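# Transfer 96-well plate from shaker S1 to nest N1

## Task

Take the 96-well plate off plate shaker S1 and place it in plate nest N1 so it rests level within the nest's locating features, with well A1 (at the plate's clipped corner) at the nest corner labelled A1. It must stay there without the robot supporting it, and the gripper must release it and back away at the end.

## Robot and tools

Robot: one arm with a parallel two-finger gripper and a wrist camera. Fingers point along the gripper's +z axis and separate along its y axis. The reported hand point (end_effector_position) sits midway between the finger pads, roughly 1 cm short of the fingertips. Fixed cameras are cam_high and cam_low (896x504); the wrist camera is cam_wrist (616x616, fisheye).

Frames: results report the hand in the scene frame, with the origin on the table surface under the arm base, +z up, and +y to the left when facing along +x. Position is in metres, orientation as quaternion wxyz. The base may be slightly tilted, and the reported position gets less accurate at long reach. Motion commands, however, are given in the gripper's own axes.

A command row is 7 numbers, each in [-1, 1], in this order: dx, dy, dz, rx, ry, rz, opening. The first six are an offset, not a pose: they shift the gripper relative to its measured pose in the latest result that reported it (or, before any such result in the scene and for later calls within the same reply, relative to where the arm is when the action begins). A value of 1.0 equals 0.6 m for translation or 180 degrees for rotation; rx, ry, rz form one rotation vector. Every row in an action is measured from that same starting pose, not from the row before. The opening is absolute: +1 is fully open (0.094 m), -1 is closed. Because offsets come from the measured hand, repeating a small downward offset against something rigid does not press harder, but against something yielding it goes further.

Tools:
- execute_actions {actions, pictures}: actions holds at most one item. An empty list just returns the state (with pictures). An action item is {rows: list of 1 to 15 rows, steps: up to 15, default 15, minimum 10}; each row runs one control step (1/30 s) and the last row repeats to fill the steps. A wait item is {steps: up to 300}, counted from the previous result, with reply time included. pictures: true asks for images. A refused call sends nothing.
- move {target, speed}: target is one 7-number row as above (offset in gripper axes, absolute opening). The hand follows a straight path lasting 0.5 to 10 s; speed is m/s, 0.002 to 0.5, default 0.25 (rotation limited to twice that in rad/s). The path ignores obstacles, faster contact hits harder, and aiming further past a contact presses harder. The opening is sent as the move begins. The result adds a move: line saying how it ended (done, off_target, moving, held, fault) and which limits acted (paced = clipped command, held = some steps blocked, after which the arm may suddenly go fast), plus distance to target. Pictures included.
- wait {seconds}: 0 to 10 s, sends nothing new.
- zoom_image {camera, region}: region [x0, y0, x1, y1] in that camera's pixels, top-left origin, at most 504x504.
- read_manual {section}: licence texts only.
- finished_scene {scene}: ends the current scene by its number and grades it; irreversible.

Timing: each action's result is taken 10 steps early; those steps run while the next reply is being written. Writing also costs simulated time. After an action, the arm continues only toward the last clipped pose, so check the reported pose and send the remainder. Each step the commanded pose is clipped to within 70 mm and 16 degrees of the measured pose; position wins over orientation if both cannot be met. Zero offsets are not a pause: they pull the arm back toward the reference pose. Arms tend to end low by a centimetre or more; compensate by aiming higher.

Result lines: state with pose and quaternion; grip_measured (opening on command scale); Joint positions and velocities in order waist, shoulder, elbow, wrist pitch, wrist yaw, wrist roll (rad, rad/s), then finger gap (m, m/s). HELD marks steps where the clearance check withheld the row; pose unreachable means that check altered the command; Hand target shows the current controller goal; FAULT and OVER-TEMPERATURE FAULT mean the arm was stopped; MOTOR HOT warns from 75 °C. Joint limits (rad): waist -2.618 to 3.054, shoulder and elbow 0 to 3.142, wrist pitch and yaw -1.571 to 1.571, wrist roll -2.094 to 2.094.

Gripping: to hold, command an opening about 0.03 below grip_measured; less than that grips lighter. Readings may be off by about 1 mm. Pads push up to roughly 50 to 62 N, less on very thin parts.

Avoid: dropping or slipping the plate, slamming into the shaker or nest, hard pushes, and anything leaving the table (that ends the scene). Brief external tugs on the held plate may occur. Long holds heat motors; release when done and move the gripper away before ending the scene.

Each tool is called after "Emit:" by a JSON object that holds its "api" and its "payload", one argument or row to a line.

## Session

I'll start by looking at the current state.

Emit:
{"api": "execute_actions", "payload": {
  "actions": []
}}

Scene clock: 0.00 s of 8400.00 s.
end_effector_position=(+0.2161, -0.4182, +0.2733) grip_measured=+1.000 end_effector_quat_wxyz=(+0.213, +0.357, +0.903, -0.114)
Joint positions: [-1.422  2.039  0.958  0.566 -0.971  0.208  0.094]
Joint velocities: [-0.007 -0.012  0.012  0.007 -0.007  0.051  0.   ]
Hand target: +0.214, -0.423, +0.279; +0.215, +0.358, +0.900, -0.122

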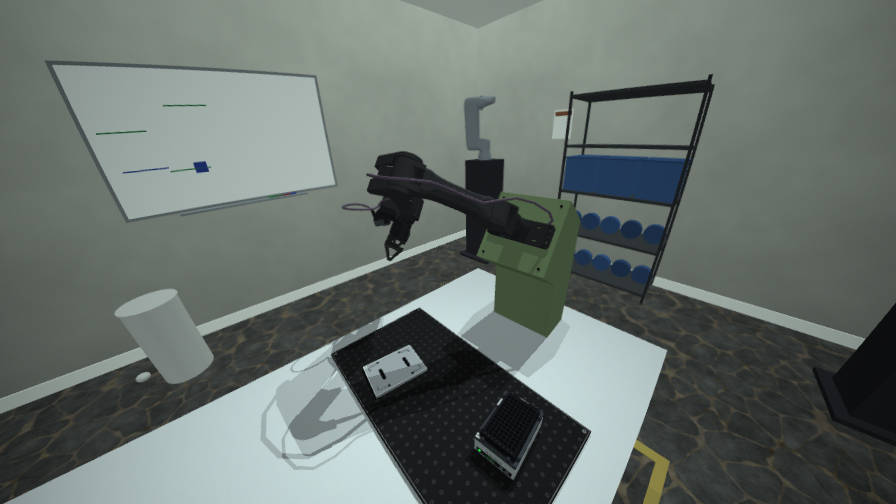

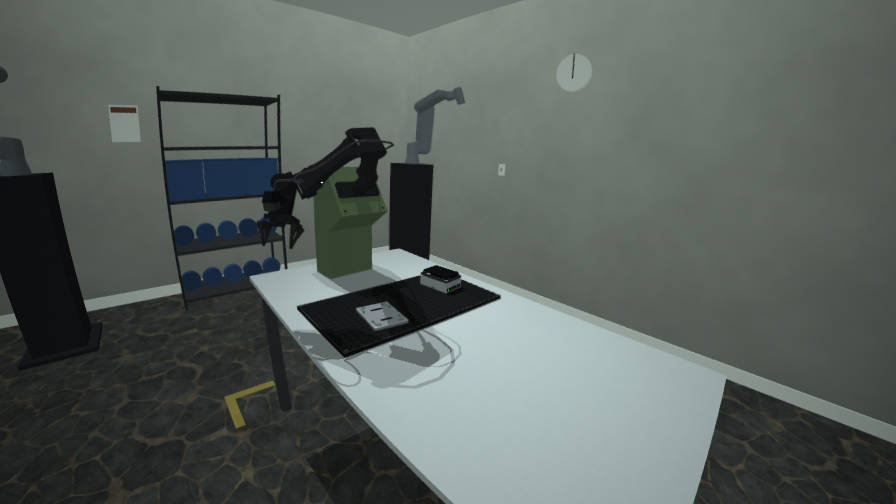

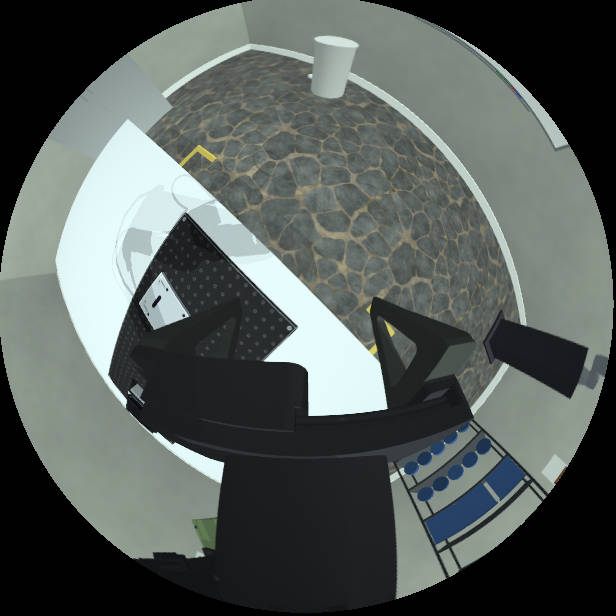

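Emit:
{"api": "zoom_image", "payload": {
  "camera": "cam_high",
  "region": [320, 300, 620, 500]
}}

Emit:
{"api": "zoom_image", "payload": {
  "camera": "cam_low",
  "region": [290, 240, 520, 370]
}}

Region (320, 300, 620, 500) of cam_high's 896x504 image, scaled by 1.680, with more detail than that image has.

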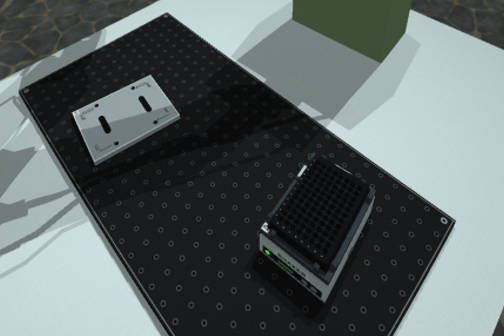

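Region (290, 240, 520, 370) of cam_low's 896x504 image, scaled by 2.191, with more detail than that image has; it fills the top 285 rows of this view, and the rest is white.

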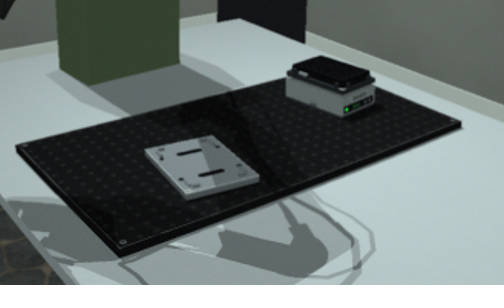

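Emit:
{"api": "zoom_image", "payload": {
  "camera": "cam_high",
  "region": [460, 380, 560, 490]
}}

Emit:
{"api": "zoom_image", "payload": {
  "camera": "cam_high",
  "region": [350, 335, 440, 405]
}}

Emit:
{"api": "zoom_image", "payload": {
  "camera": "cam_low",
  "region": [410, 255, 475, 300]
}}

Emit:
{"api": "zoom_image", "payload": {
  "camera": "cam_low",
  "region": [345, 290, 420, 340]
}}

Region (460, 380, 560, 490) of cam_high's 896x504 image, scaled by 4.582, with more detail than that image has; it fills the left 458 columns of this view, and the rest is white.

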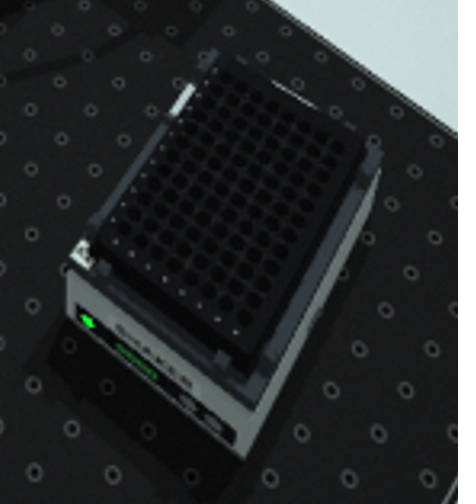

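Region (350, 335, 440, 405) of cam_high's 896x504 image, scaled by 5.600, with more detail than that image has.

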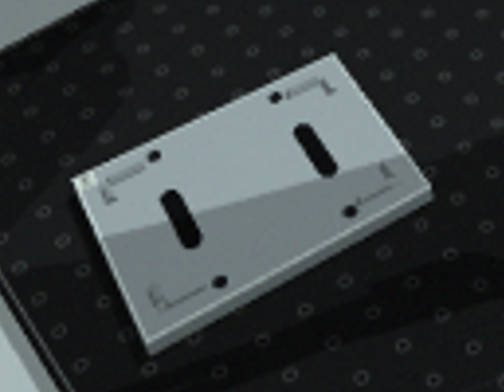

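Region (410, 255, 475, 300) of cam_low's 896x504 image, scaled by 7.754, with more detail than that image has; it fills the top 349 rows of this view, and the rest is white.

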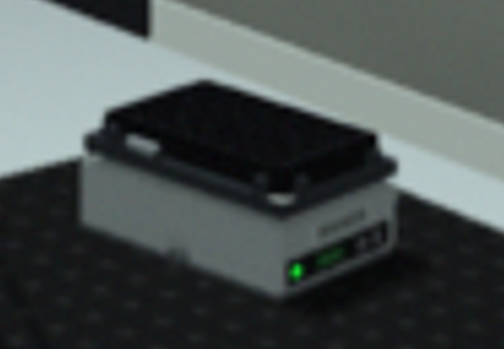

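Region (345, 290, 420, 340) of cam_low's 896x504 image, scaled by 6.720, with more detail than that image has.

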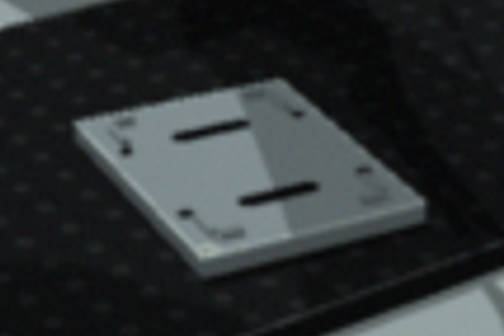

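Emit:
{"api": "move", "payload": {
  "target": [0.5377, 0.9108, -0.2948, -0.0854, 0.1359, -0.2784, 1.0],
  "speed": 0.25
}}

Scene clock: 14.40 s of 8400.00 s.
end_effector_position=(+0.3315, +0.2237, +0.2485) grip_measured=+1.000 end_effector_quat_wxyz=(-0.005, -0.070, +0.998, +0.004)
Joint positions: [ 0.861  1.361  1.031 -0.486  0.65   0.508  0.094]
Joint velocities: [ 0.012 -0.002  0.012  0.007  0.007  0.022  0.   ]
Hand target: +0.338, +0.229, +0.252; +0.002, -0.065, +0.998, +0.005
Off the commanded pose: 0.007 m, 1 deg.
Kept back: nothing.
After step 90, 8.03 s passed at rest.
move: done
camera_calibration (this result's frames):
cam_wrist: T_world_to_cam=[[0.128219, -0.991742, -0.00280761, 0.182849], [-0.794726, -0.10444, 0.597915, 0.142315], [-0.593271, -0.0744326, -0.801555, 0.538207], [0, 0, 0, 1]] pos_world=[0.40896, 0.236263, 0.346823]

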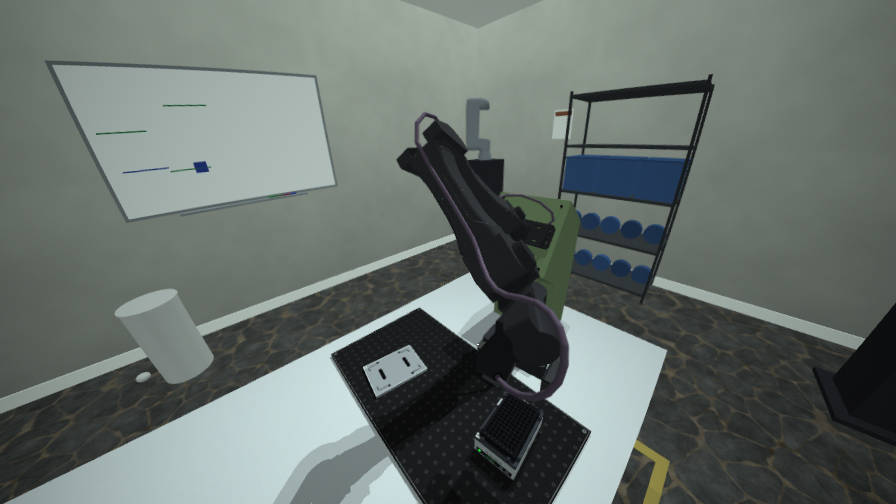

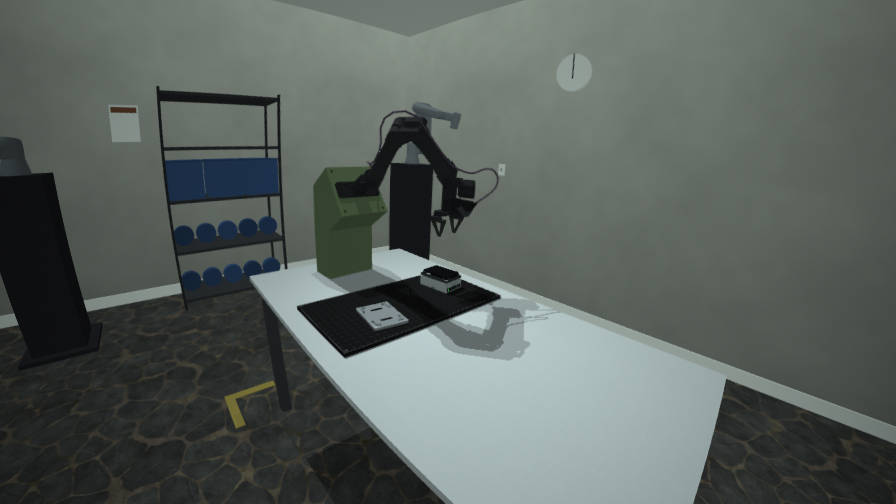

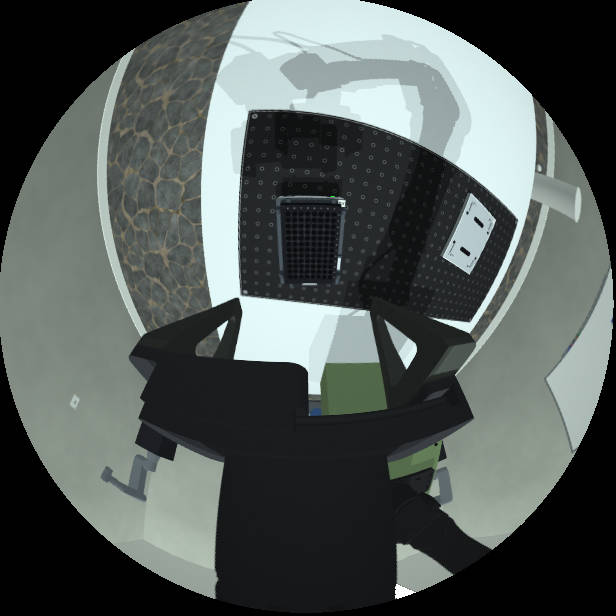

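Emit:
{"api": "zoom_image", "payload": {
  "camera": "cam_wrist",
  "region": [250, 180, 370, 300]
}}

Region (250, 180, 370, 300) of cam_wrist's 616x616 image, scaled by 4.200, with more detail than that image has.

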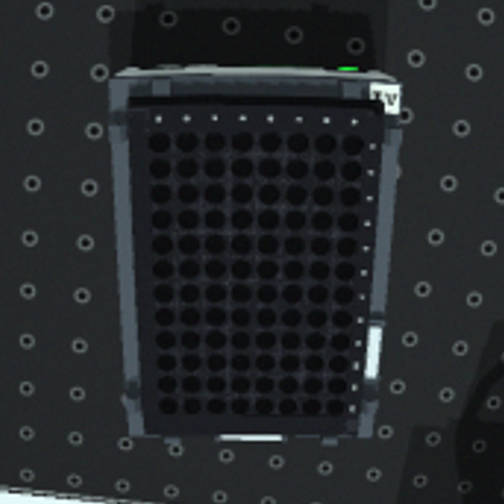

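Emit:
{"api": "move", "payload": {
  "target": [0.0272, -0.0148, 0.131, 0.0028, -0.003, 0.0, 1.0],
  "speed": 0.15
}}

Scene clock: 19.13 s of 8400.00 s.
end_effector_position=(+0.3229, +0.2146, +0.1730) grip_measured=+1.000 end_effector_quat_wxyz=(+0.004, -0.063, +0.998, +0.000)
Joint positions: [ 0.707  1.529  0.94  -0.138  0.555  0.383  0.094]
Joint velocities: [ 0.007 -0.007 -0.007  0.037  0.007  0.022  0.   ]
Hand target: +0.316, +0.213, +0.170; +0.000, -0.070, +0.998, -0.001
Off the commanded pose: 0.008 m, 1 deg.
Kept back: nothing.
After step 90, 0.53 s passed at rest.
move: done
camera_calibration (this result's frames):
cam_wrist: T_world_to_cam=[[0.114364, -0.993425, 0.00527823, 0.178143], [-0.807432, -0.0898544, 0.583077, 0.183182], [-0.578769, -0.0709449, -0.812399, 0.46835], [0, 0, 0, 1]] pos_world=[0.3986, 0.226658, 0.272738]

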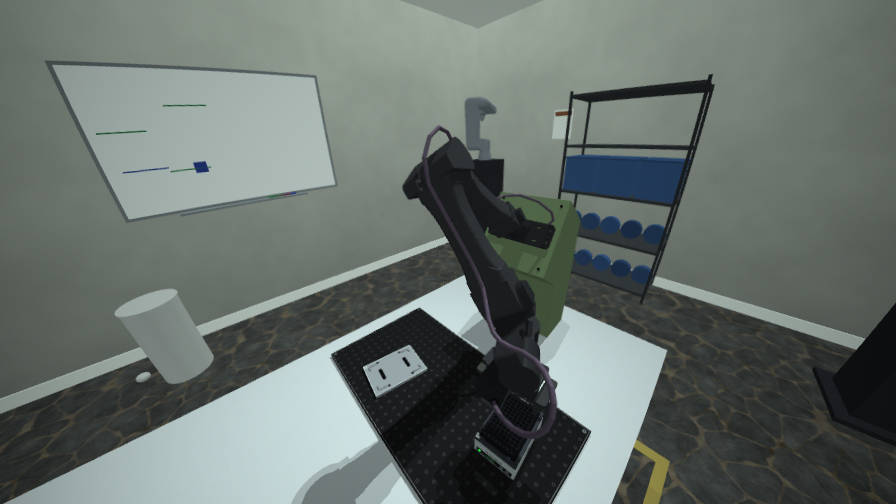

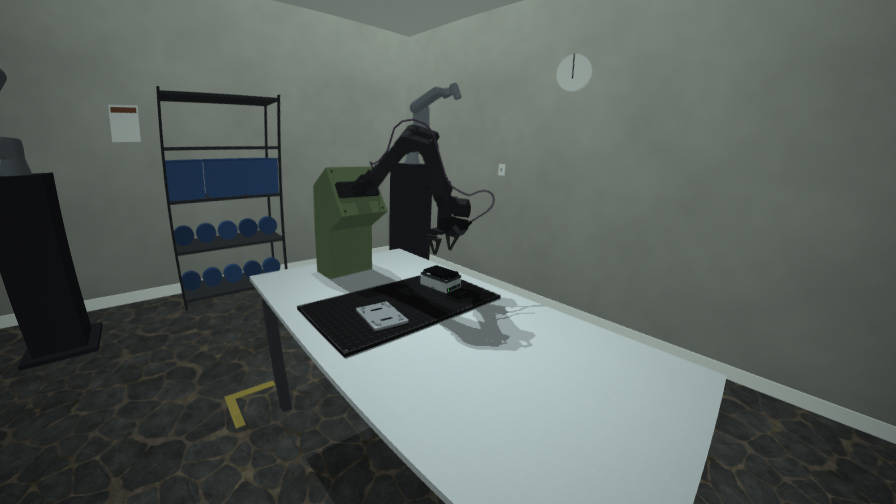

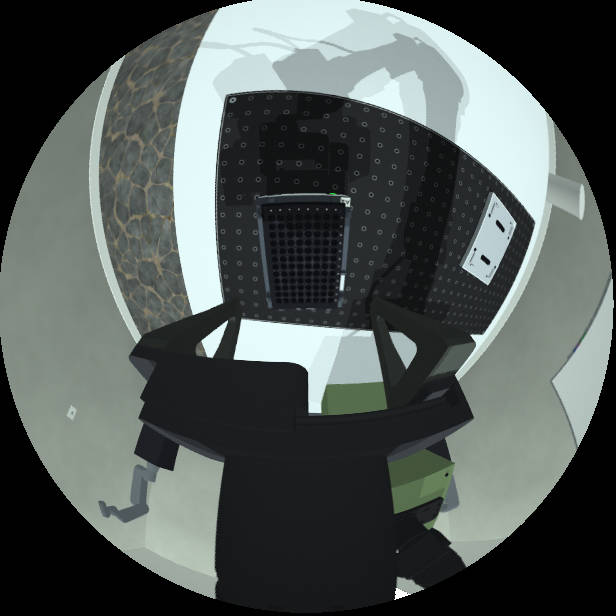

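Emit:
{"api": "zoom_image", "payload": {
  "camera": "cam_wrist",
  "region": [225, 180, 385, 340]
}}

Region (225, 180, 385, 340) of cam_wrist's 616x616 image, scaled by 3.150, with more detail than that image has.

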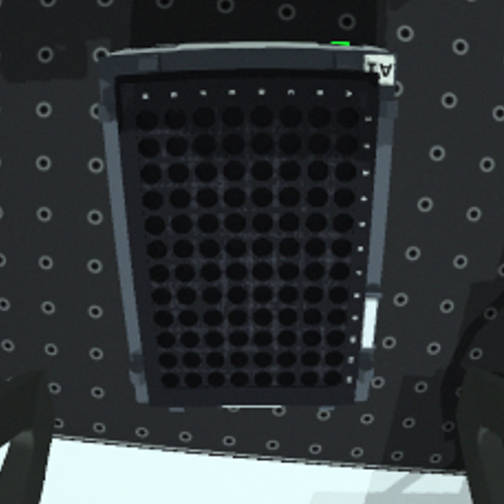

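Emit:
{"api": "move", "payload": {
  "target": [0.012, 0.0, 0.1, 0.0, 0.0, 0.0, 1.0],
  "speed": 0.08
}}

Scene clock: 22.93 s of 8400.00 s.
end_effector_position=(+0.3042, +0.2069, +0.1147) grip_measured=+1.000 end_effector_quat_wxyz=(-0.009, -0.067, +0.998, -0.007)
Joint positions: [0.621 1.717 0.94  0.048 0.492 0.325 0.094]
Joint velocities: [-0.002 -0.012 -0.007 -0.022 -0.007 -0.037  0.   ]
Hand target: +0.316, +0.213, +0.113; +0.005, -0.063, +0.998, -0.000
Off the commanded pose: 0.014 m, 2 deg.
Kept back: nothing.
move: off_target
camera_calibration (this result's frames):
cam_wrist: T_world_to_cam=[[0.122997, -0.992252, 0.0175379, 0.168705], [-0.791582, -0.0874333, 0.604776, 0.19352], [-0.598557, -0.0882684, -0.796203, 0.417387], [0, 0, 0, 1]] pos_world=[0.382266, 0.22116, 0.212329]

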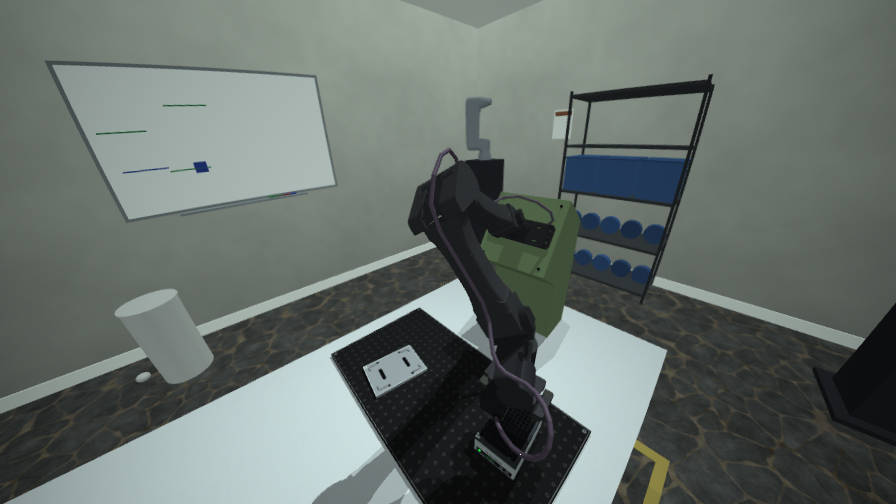

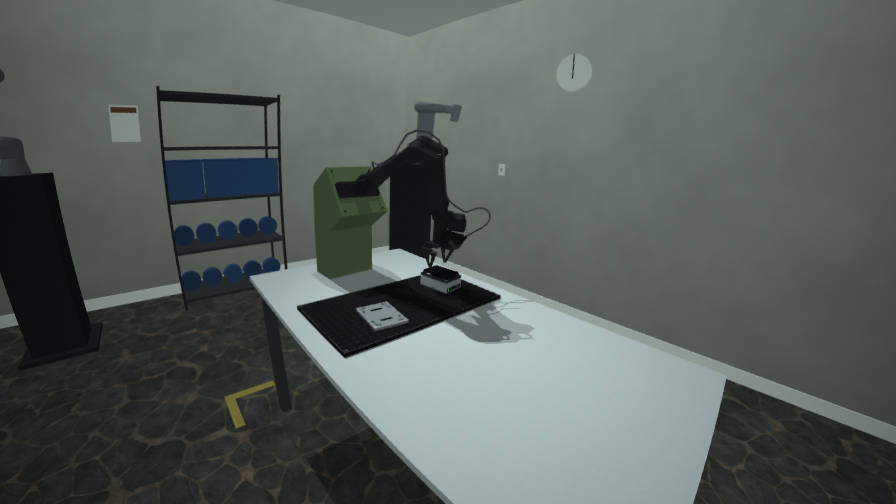

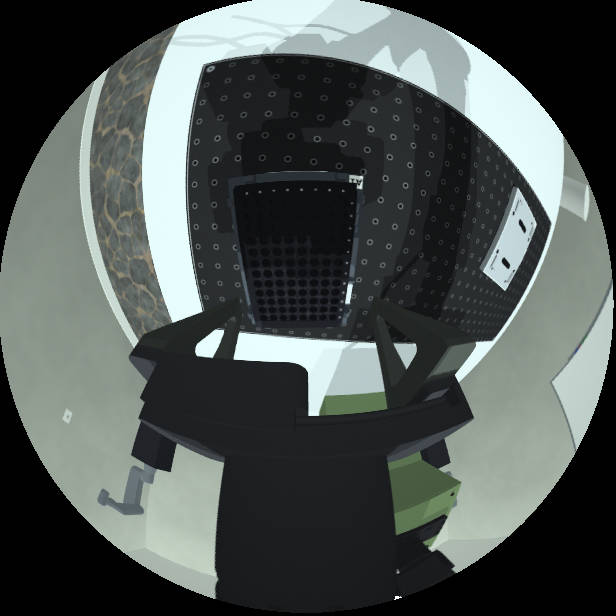

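Emit:
{"api": "move", "payload": {
  "target": [-0.0235, 0.0139, 0.0022, -0.0041, -0.006, 0.0, 1.0],
  "speed": 0.05
}}

Scene clock: 24.73 s of 8400.00 s.
end_effector_position=(+0.3126, +0.2110, +0.1147) grip_measured=+1.000 end_effector_quat_wxyz=(-0.002, -0.063, +0.998, -0.004)
Joint positions: [0.621 1.72  0.964 0.046 0.492 0.325 0.094]
Joint velocities: [-0.007 -0.017 -0.002  0.007 -0.037 -0.066  0.   ]
Hand target: +0.317, +0.217, +0.113; +0.000, -0.067, +0.998, +0.000
Off the commanded pose: 0.008 m, 1 deg.
Kept back: nothing.
move: done
camera_calibration (this result's frames):
cam_wrist: T_world_to_cam=[[0.115209, -0.993265, 0.0122759, 0.175024], [-0.800336, -0.0854965, 0.593425, 0.20418], [-0.588379, -0.0781924, -0.804796, 0.418431], [0, 0, 0, 1]] pos_world=[0.389444, 0.22402, 0.213437]

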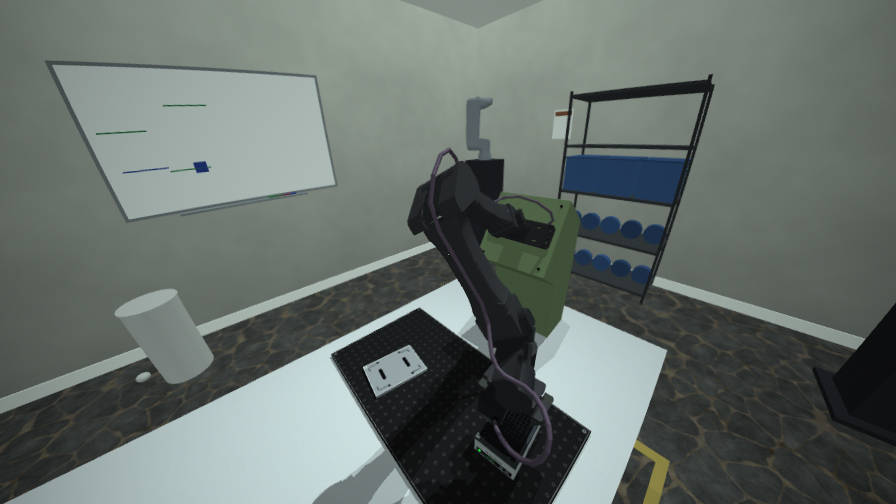

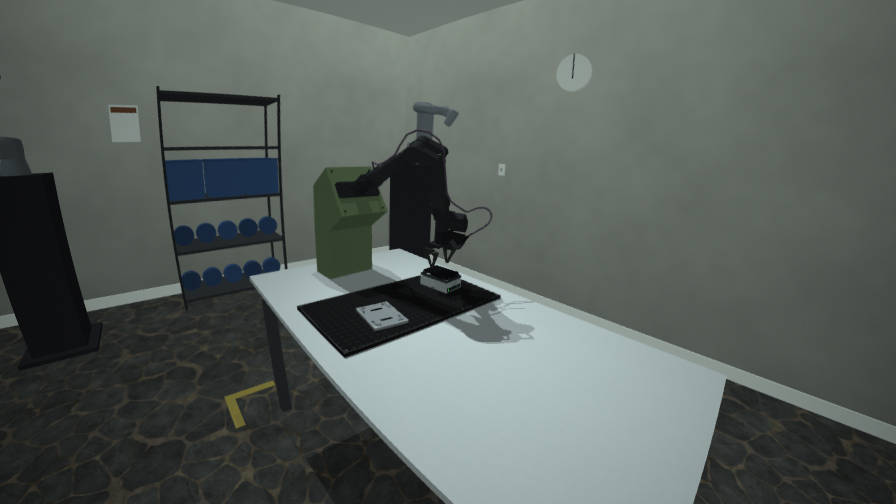

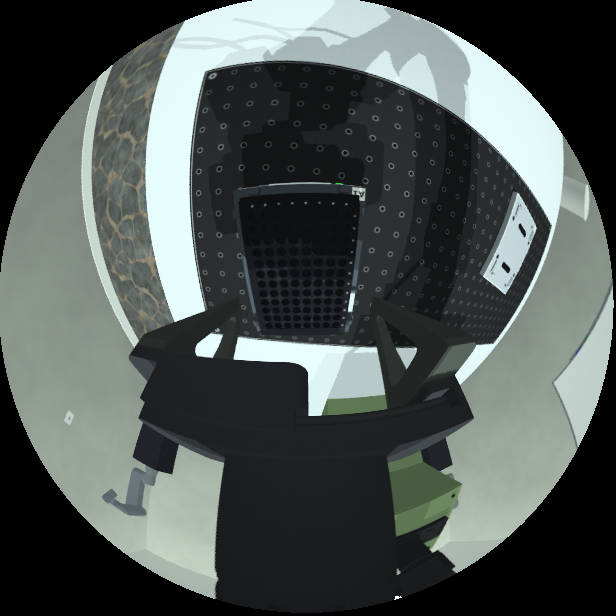

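Emit:
{"api": "move", "payload": {
  "target": [-0.0171, 0.018, 0.0057, -0.004, -0.0025, 0.0, 1.0],
  "speed": 0.05
}}

Scene clock: 26.73 s of 8400.00 s.
end_effector_position=(+0.3178, +0.2153, +0.1118) grip_measured=+1.000 end_effector_quat_wxyz=(+0.001, -0.062, +0.998, -0.003)
Joint positions: [0.621 1.737 0.992 0.04  0.491 0.325 0.094]
Joint velocities: [-0.002 -0.007 -0.012 -0.022  0.022 -0.095  0.   ]
Hand target: +0.321, +0.223, +0.111; +0.002, -0.063, +0.998, +0.003
Off the commanded pose: 0.009 m, 1 deg.
Kept back: nothing.
move: done
camera_calibration (this result's frames):
cam_wrist: T_world_to_cam=[[0.112322, -0.99362, 0.0101468, 0.179914], [-0.803357, -0.084795, 0.589429, 0.211657], [-0.584808, -0.0743575, -0.807756, 0.417883], [0, 0, 0, 1]] pos_world=[0.394209, 0.227787, 0.210965]

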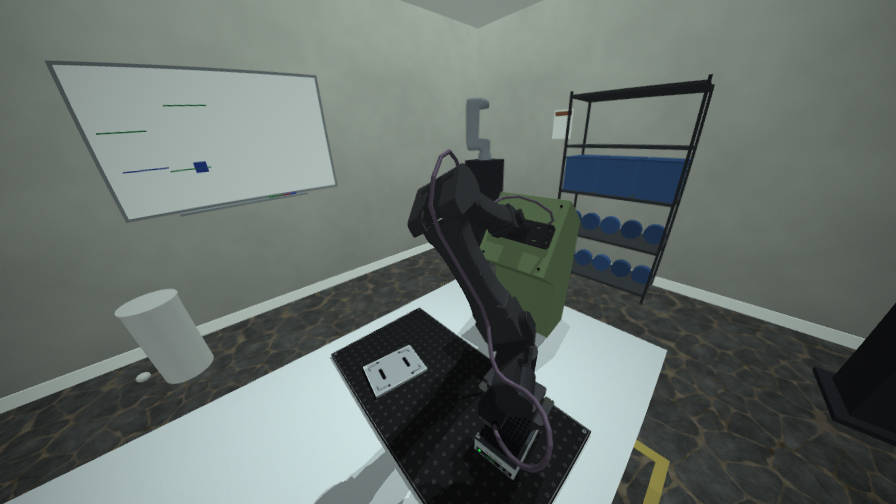

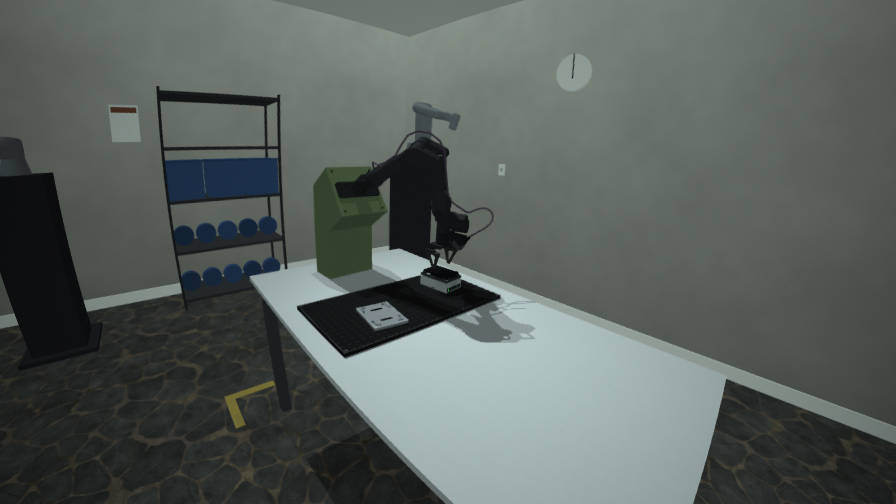

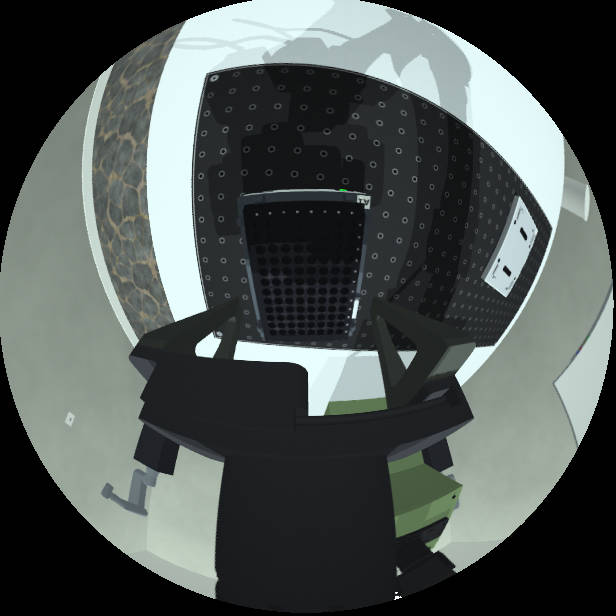

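Emit:
{"api": "zoom_image", "payload": {
  "camera": "cam_wrist",
  "region": [205, 170, 405, 370]
}}

Region (205, 170, 405, 370) of cam_wrist's 616x616 image, scaled by 2.520, with more detail than that image has.

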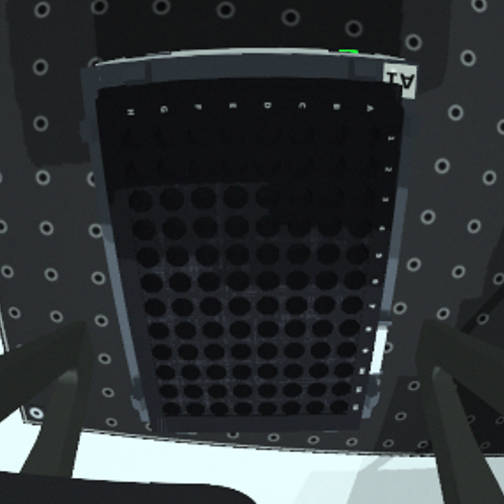

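Emit:
{"api": "execute_actions", "payload": {
  "actions": [
    {"rows": [[0.0, -0.002, 0.006, 0, 0, 0, 1.0],[0.0, -0.004, 0.012, 0, 0, 0, 1.0],[0.0, -0.006, 0.018, 0, 0, 0, 1.0],[0.0, -0.008, 0.024, 0, 0, 0, 1.0]], "steps": 15}
  ],
  "pictures": false
}}

Emit:
{"api": "execute_actions", "payload": {
  "actions": []
}}

Scene clock: 30.93 s of 8400.00 s.
end_effector_position=(+0.3180, +0.2110, +0.1062) grip_measured=+1.000 end_effector_quat_wxyz=(-0.000, -0.059, +0.998, -0.004)
Joint positions: [0.604 1.749 0.992 0.056 0.481 0.319 0.094]
Joint velocities: [-0.178  0.193 -0.007  0.11  -0.081  0.051  0.   ]
Steps of this call (steps 1 to 90: nothing new was sent; then 1.03 s passed at rest; steps 91 to 95: the first 5 steps of this action). Readings (end_effector_position):
91: (+0.3176, +0.2151, +0.1118)
92: (+0.3177, +0.2149, +0.1114)
94: (+0.3182, +0.2129, +0.1086)
95: the state above

Scene clock: 31.27 s of 8400.00 s.
end_effector_position=(+0.3141, +0.2060, +0.0992) grip_measured=+1.000 end_effector_quat_wxyz=(-0.006, -0.060, +0.998, -0.008)
Joint positions: [0.588 1.768 0.992 0.064 0.472 0.313 0.094]
Joint velocities: [ 0.007 -0.002 -0.007 -0.037 -0.022  0.037  0.   ]
Hand target: +0.318, +0.210, +0.098; +0.001, -0.062, +0.998, -0.003
Off the commanded pose: 0.006 m, 1 deg.
Kept back: nothing.
Steps of this call (steps 1 to 10: the last 10 steps of your previous action). Readings (end_effector_position):
1: (+0.3171, +0.2089, +0.1039)
2: (+0.3160, +0.2069, +0.1018)
4: (+0.3140, +0.2050, +0.0995)
8: (+0.3139, +0.2057, +0.0992)
10: the state above
camera_calibration (this result's frames):
cam_wrist: T_world_to_cam=[[0.11005, -0.993707, 0.0208668, 0.170879], [-0.795899, -0.075529, 0.6007, 0.210017], [-0.595344, -0.0827147, -0.799202, 0.409034], [0, 0, 0, 1]] pos_world=[0.391863, 0.219499, 0.197178]

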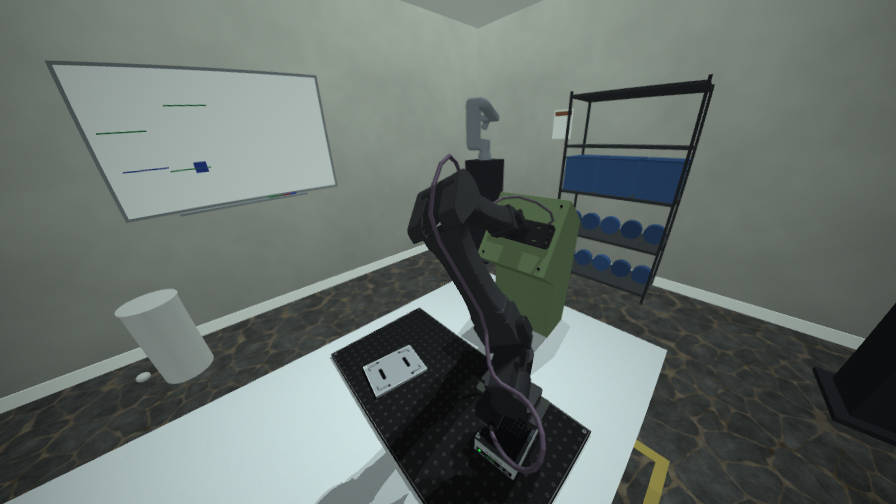

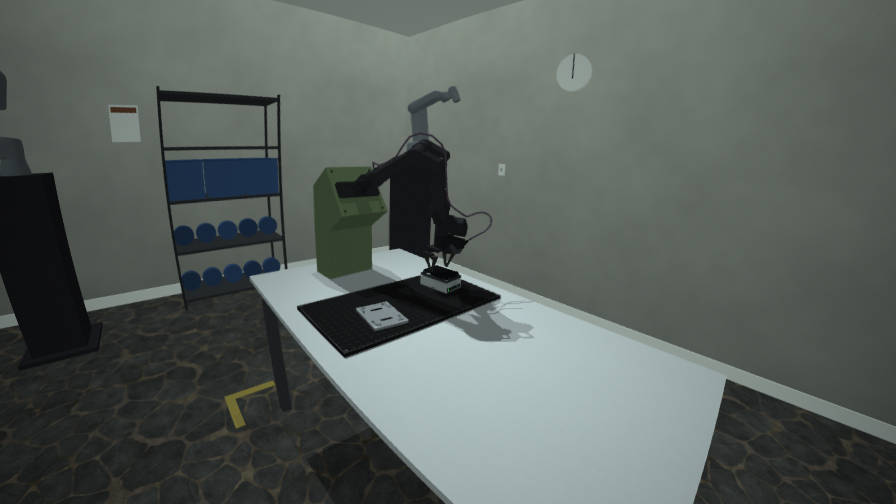

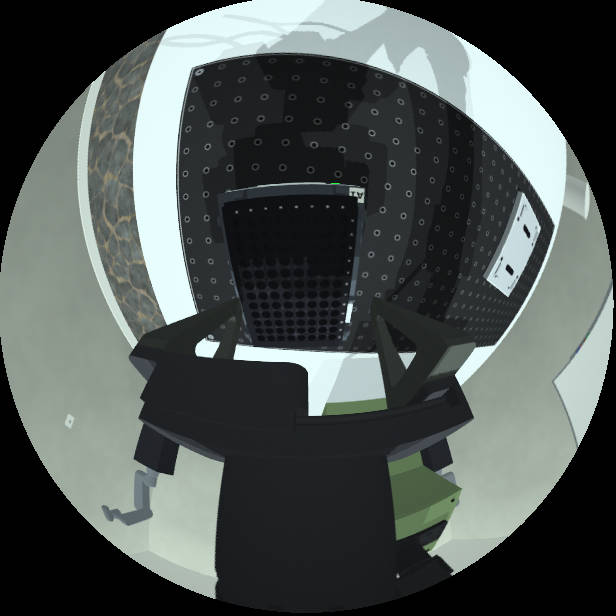

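Emit:
{"api": "execute_actions", "payload": {
  "actions": [
    {"rows": [[-0.005, 0.010, -0.003, -0.001, -0.001, -0.001, 1.0],[-0.009, 0.020, -0.005, -0.002, -0.002, -0.001, 1.0],[-0.014, 0.031, -0.008, -0.0035, -0.003, -0.002, 1.0],[-0.0181, 0.0413, -0.0105, -0.0048, -0.0041, -0.003, 1.0]], "steps": 15}
  ],
  "pictures": false
}}

Emit:
{"api": "execute_actions", "payload": {
  "actions": []
}}

Scene clock: 33.53 s of 8400.00 s.
end_effector_position=(+0.3145, +0.2139, +0.1014) grip_measured=+1.000 end_effector_quat_wxyz=(-0.008, -0.066, +0.998, -0.007)
Joint positions: [0.608 1.775 1.014 0.04  0.484 0.317 0.094]
Joint velocities: [ 0.271  0.09   0.286 -0.066  0.037  0.051  0.   ]
Steps of this call (steps 1 to 63: nothing new was sent; steps 64 to 68: the first 5 steps of this action). Readings (end_effector_position):
64: (+0.3144, +0.2064, +0.0992)
65: (+0.3140, +0.2064, +0.0994)
67: (+0.3136, +0.2097, +0.1005)
68: the state above

Scene clock: 33.87 s of 8400.00 s.
end_effector_position=(+0.3196, +0.2275, +0.1057) grip_measured=+1.000 end_effector_quat_wxyz=(-0.001, -0.067, +0.998, +0.003)
Joint positions: [0.633 1.779 1.041 0.029 0.49  0.323 0.094]
Joint velocities: [-0.012 -0.007 -0.022 -0.051  0.037  0.095  0.   ]
Hand target: +0.322, +0.232, +0.105; -0.000, -0.065, +0.998, -0.000
Off the commanded pose: 0.005 m, 0 deg.
Kept back: nothing.
Steps of this call (steps 1 to 10: the last 10 steps of your previous action). Readings (end_effector_position):
1: (+0.3155, +0.2188, +0.1025)
2: (+0.3170, +0.2230, +0.1037)
4: (+0.3194, +0.2281, +0.1055)
8: (+0.3203, +0.2281, +0.1057)
10: the state above
camera_calibration (this result's frames):
cam_wrist: T_world_to_cam=[[0.123354, -0.992363, -0.00039384, 0.189181], [-0.799544, -0.0996212, 0.592288, 0.219636], [-0.587804, -0.0727463, -0.805726, 0.41532], [0, 0, 0, 1]] pos_world=[0.396399, 0.23983, 0.204621]

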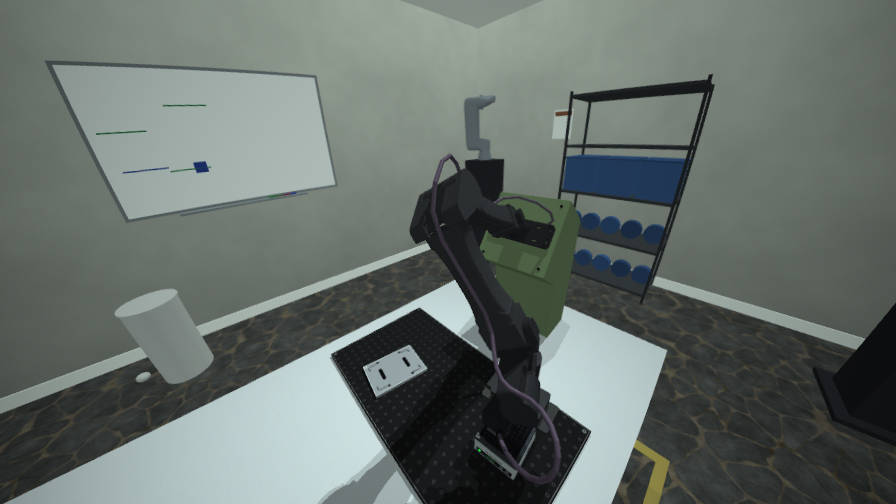

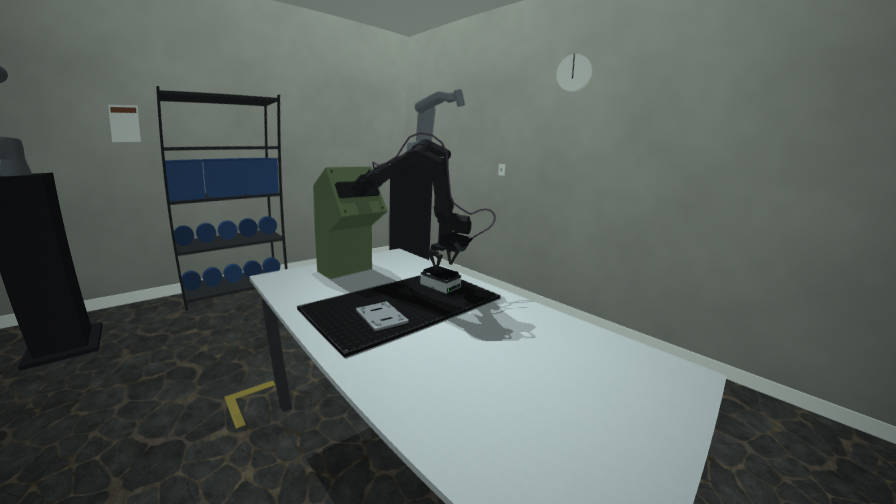

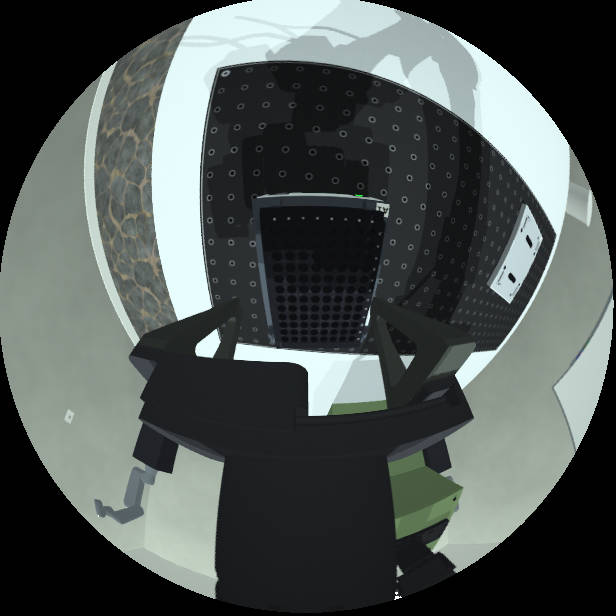

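Emit:
{"api": "execute_actions", "payload": {
  "actions": [
    {"rows": [[0.0, -0.006, 0.006, 0, 0, 0, 1.0],[0.0, -0.011, 0.0112, 0, 0, 0, 1.0]], "steps": 12}
  ],
  "pictures": false
}}

Emit:
{"api": "execute_actions", "payload": {
  "actions": []
}}

Scene clock: 34.57 s of 8400.00 s.
end_effector_position=(+0.3194, +0.2262, +0.1051) grip_measured=+1.000 end_effector_quat_wxyz=(-0.003, -0.067, +0.998, +0.002)
Joint positions: [0.63  1.779 1.041 0.026 0.486 0.322 0.094]
Joint velocities: [-0.125 -0.002 -0.002  0.037 -0.066 -0.022  0.   ]
Steps of this call (steps 1 to 19: nothing new was sent; steps 20 to 21: the first 2 steps of this action). Readings (end_effector_position):
20: (+0.3189, +0.2267, +0.1056)
21: the state above

Scene clock: 34.90 s of 8400.00 s.
end_effector_position=(+0.3239, +0.2196, +0.1015) grip_measured=+1.000 end_effector_quat_wxyz=(-0.001, -0.062, +0.998, -0.000)
Joint positions: [0.608 1.779 1.041 0.037 0.476 0.316 0.094]
Joint velocities: [ 0.012 -0.002 -0.022 -0.037 -0.051 -0.037  0.   ]
Hand target: +0.320, +0.221, +0.099; -0.001, -0.067, +0.998, +0.003
Off the commanded pose: 0.005 m, 1 deg.
Kept back: nothing.
Steps of this call (steps 1 to 10: the last 10 steps of your previous action). Readings (end_effector_position):
1: (+0.3202, +0.2250, +0.1043)
2: (+0.3212, +0.2233, +0.1034)
4: (+0.3230, +0.2202, +0.1021)
8: (+0.3239, +0.2193, +0.1015)
10: the state above
camera_calibration (this result's frames):
cam_wrist: T_world_to_cam=[[0.112674, -0.993616, 0.00560633, 0.183941], [-0.801786, -0.0875855, 0.591158, 0.222985], [-0.586893, -0.0711033, -0.806537, 0.413329], [0, 0, 0, 1]] pos_world=[0.400641, 0.231686, 0.200514]

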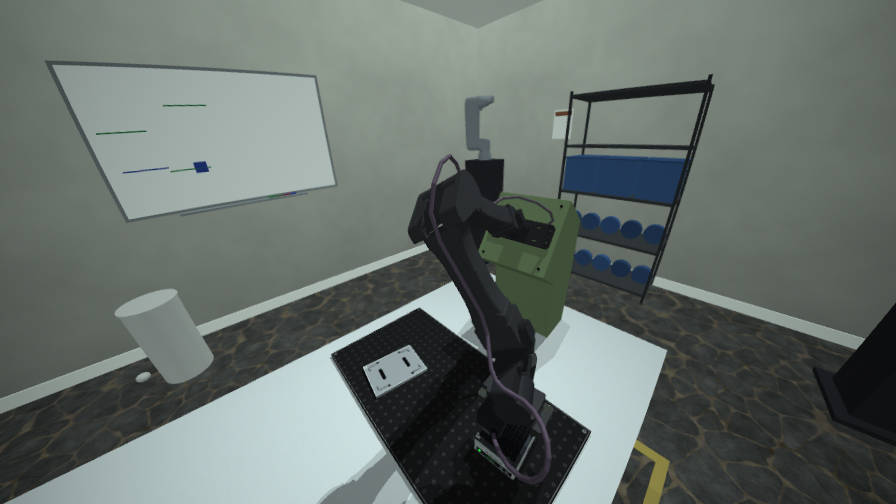

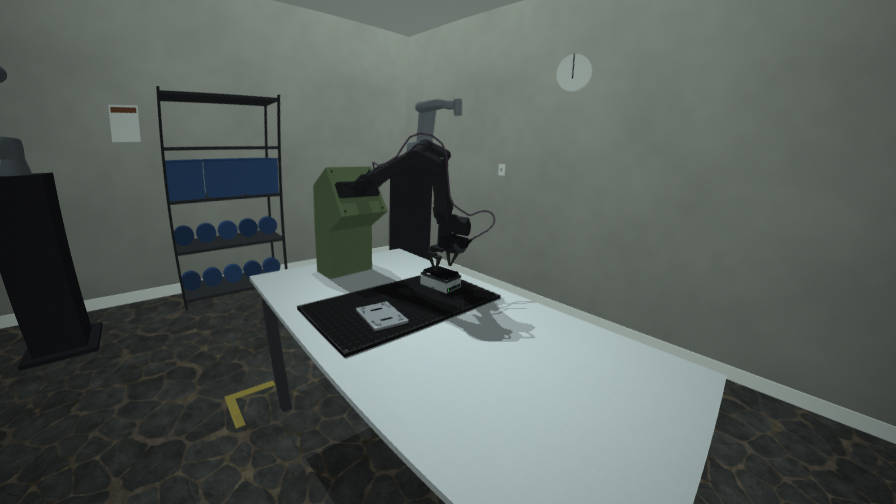

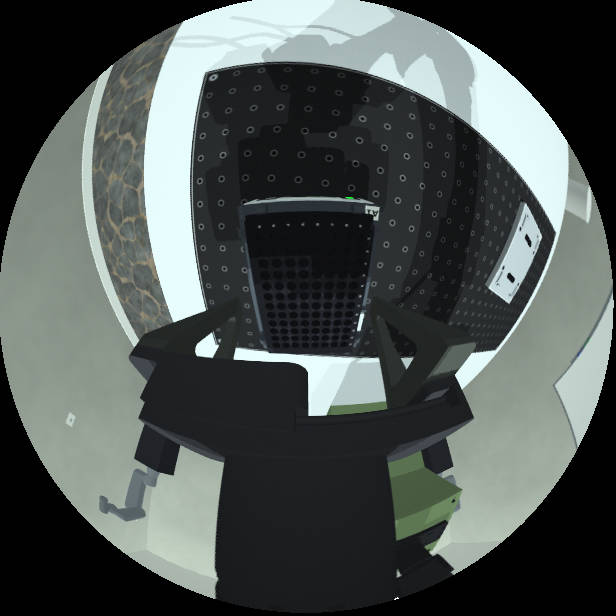

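Emit:
{"api": "zoom_image", "payload": {
  "camera": "cam_wrist",
  "region": [205, 180, 405, 380]
}}

Region (205, 180, 405, 380) of cam_wrist's 616x616 image, scaled by 2.520, with more detail than that image has.

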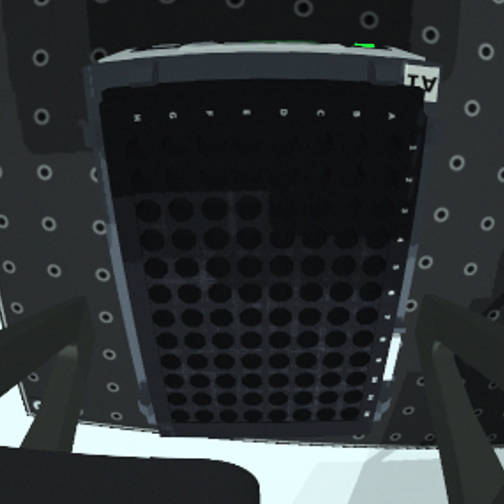

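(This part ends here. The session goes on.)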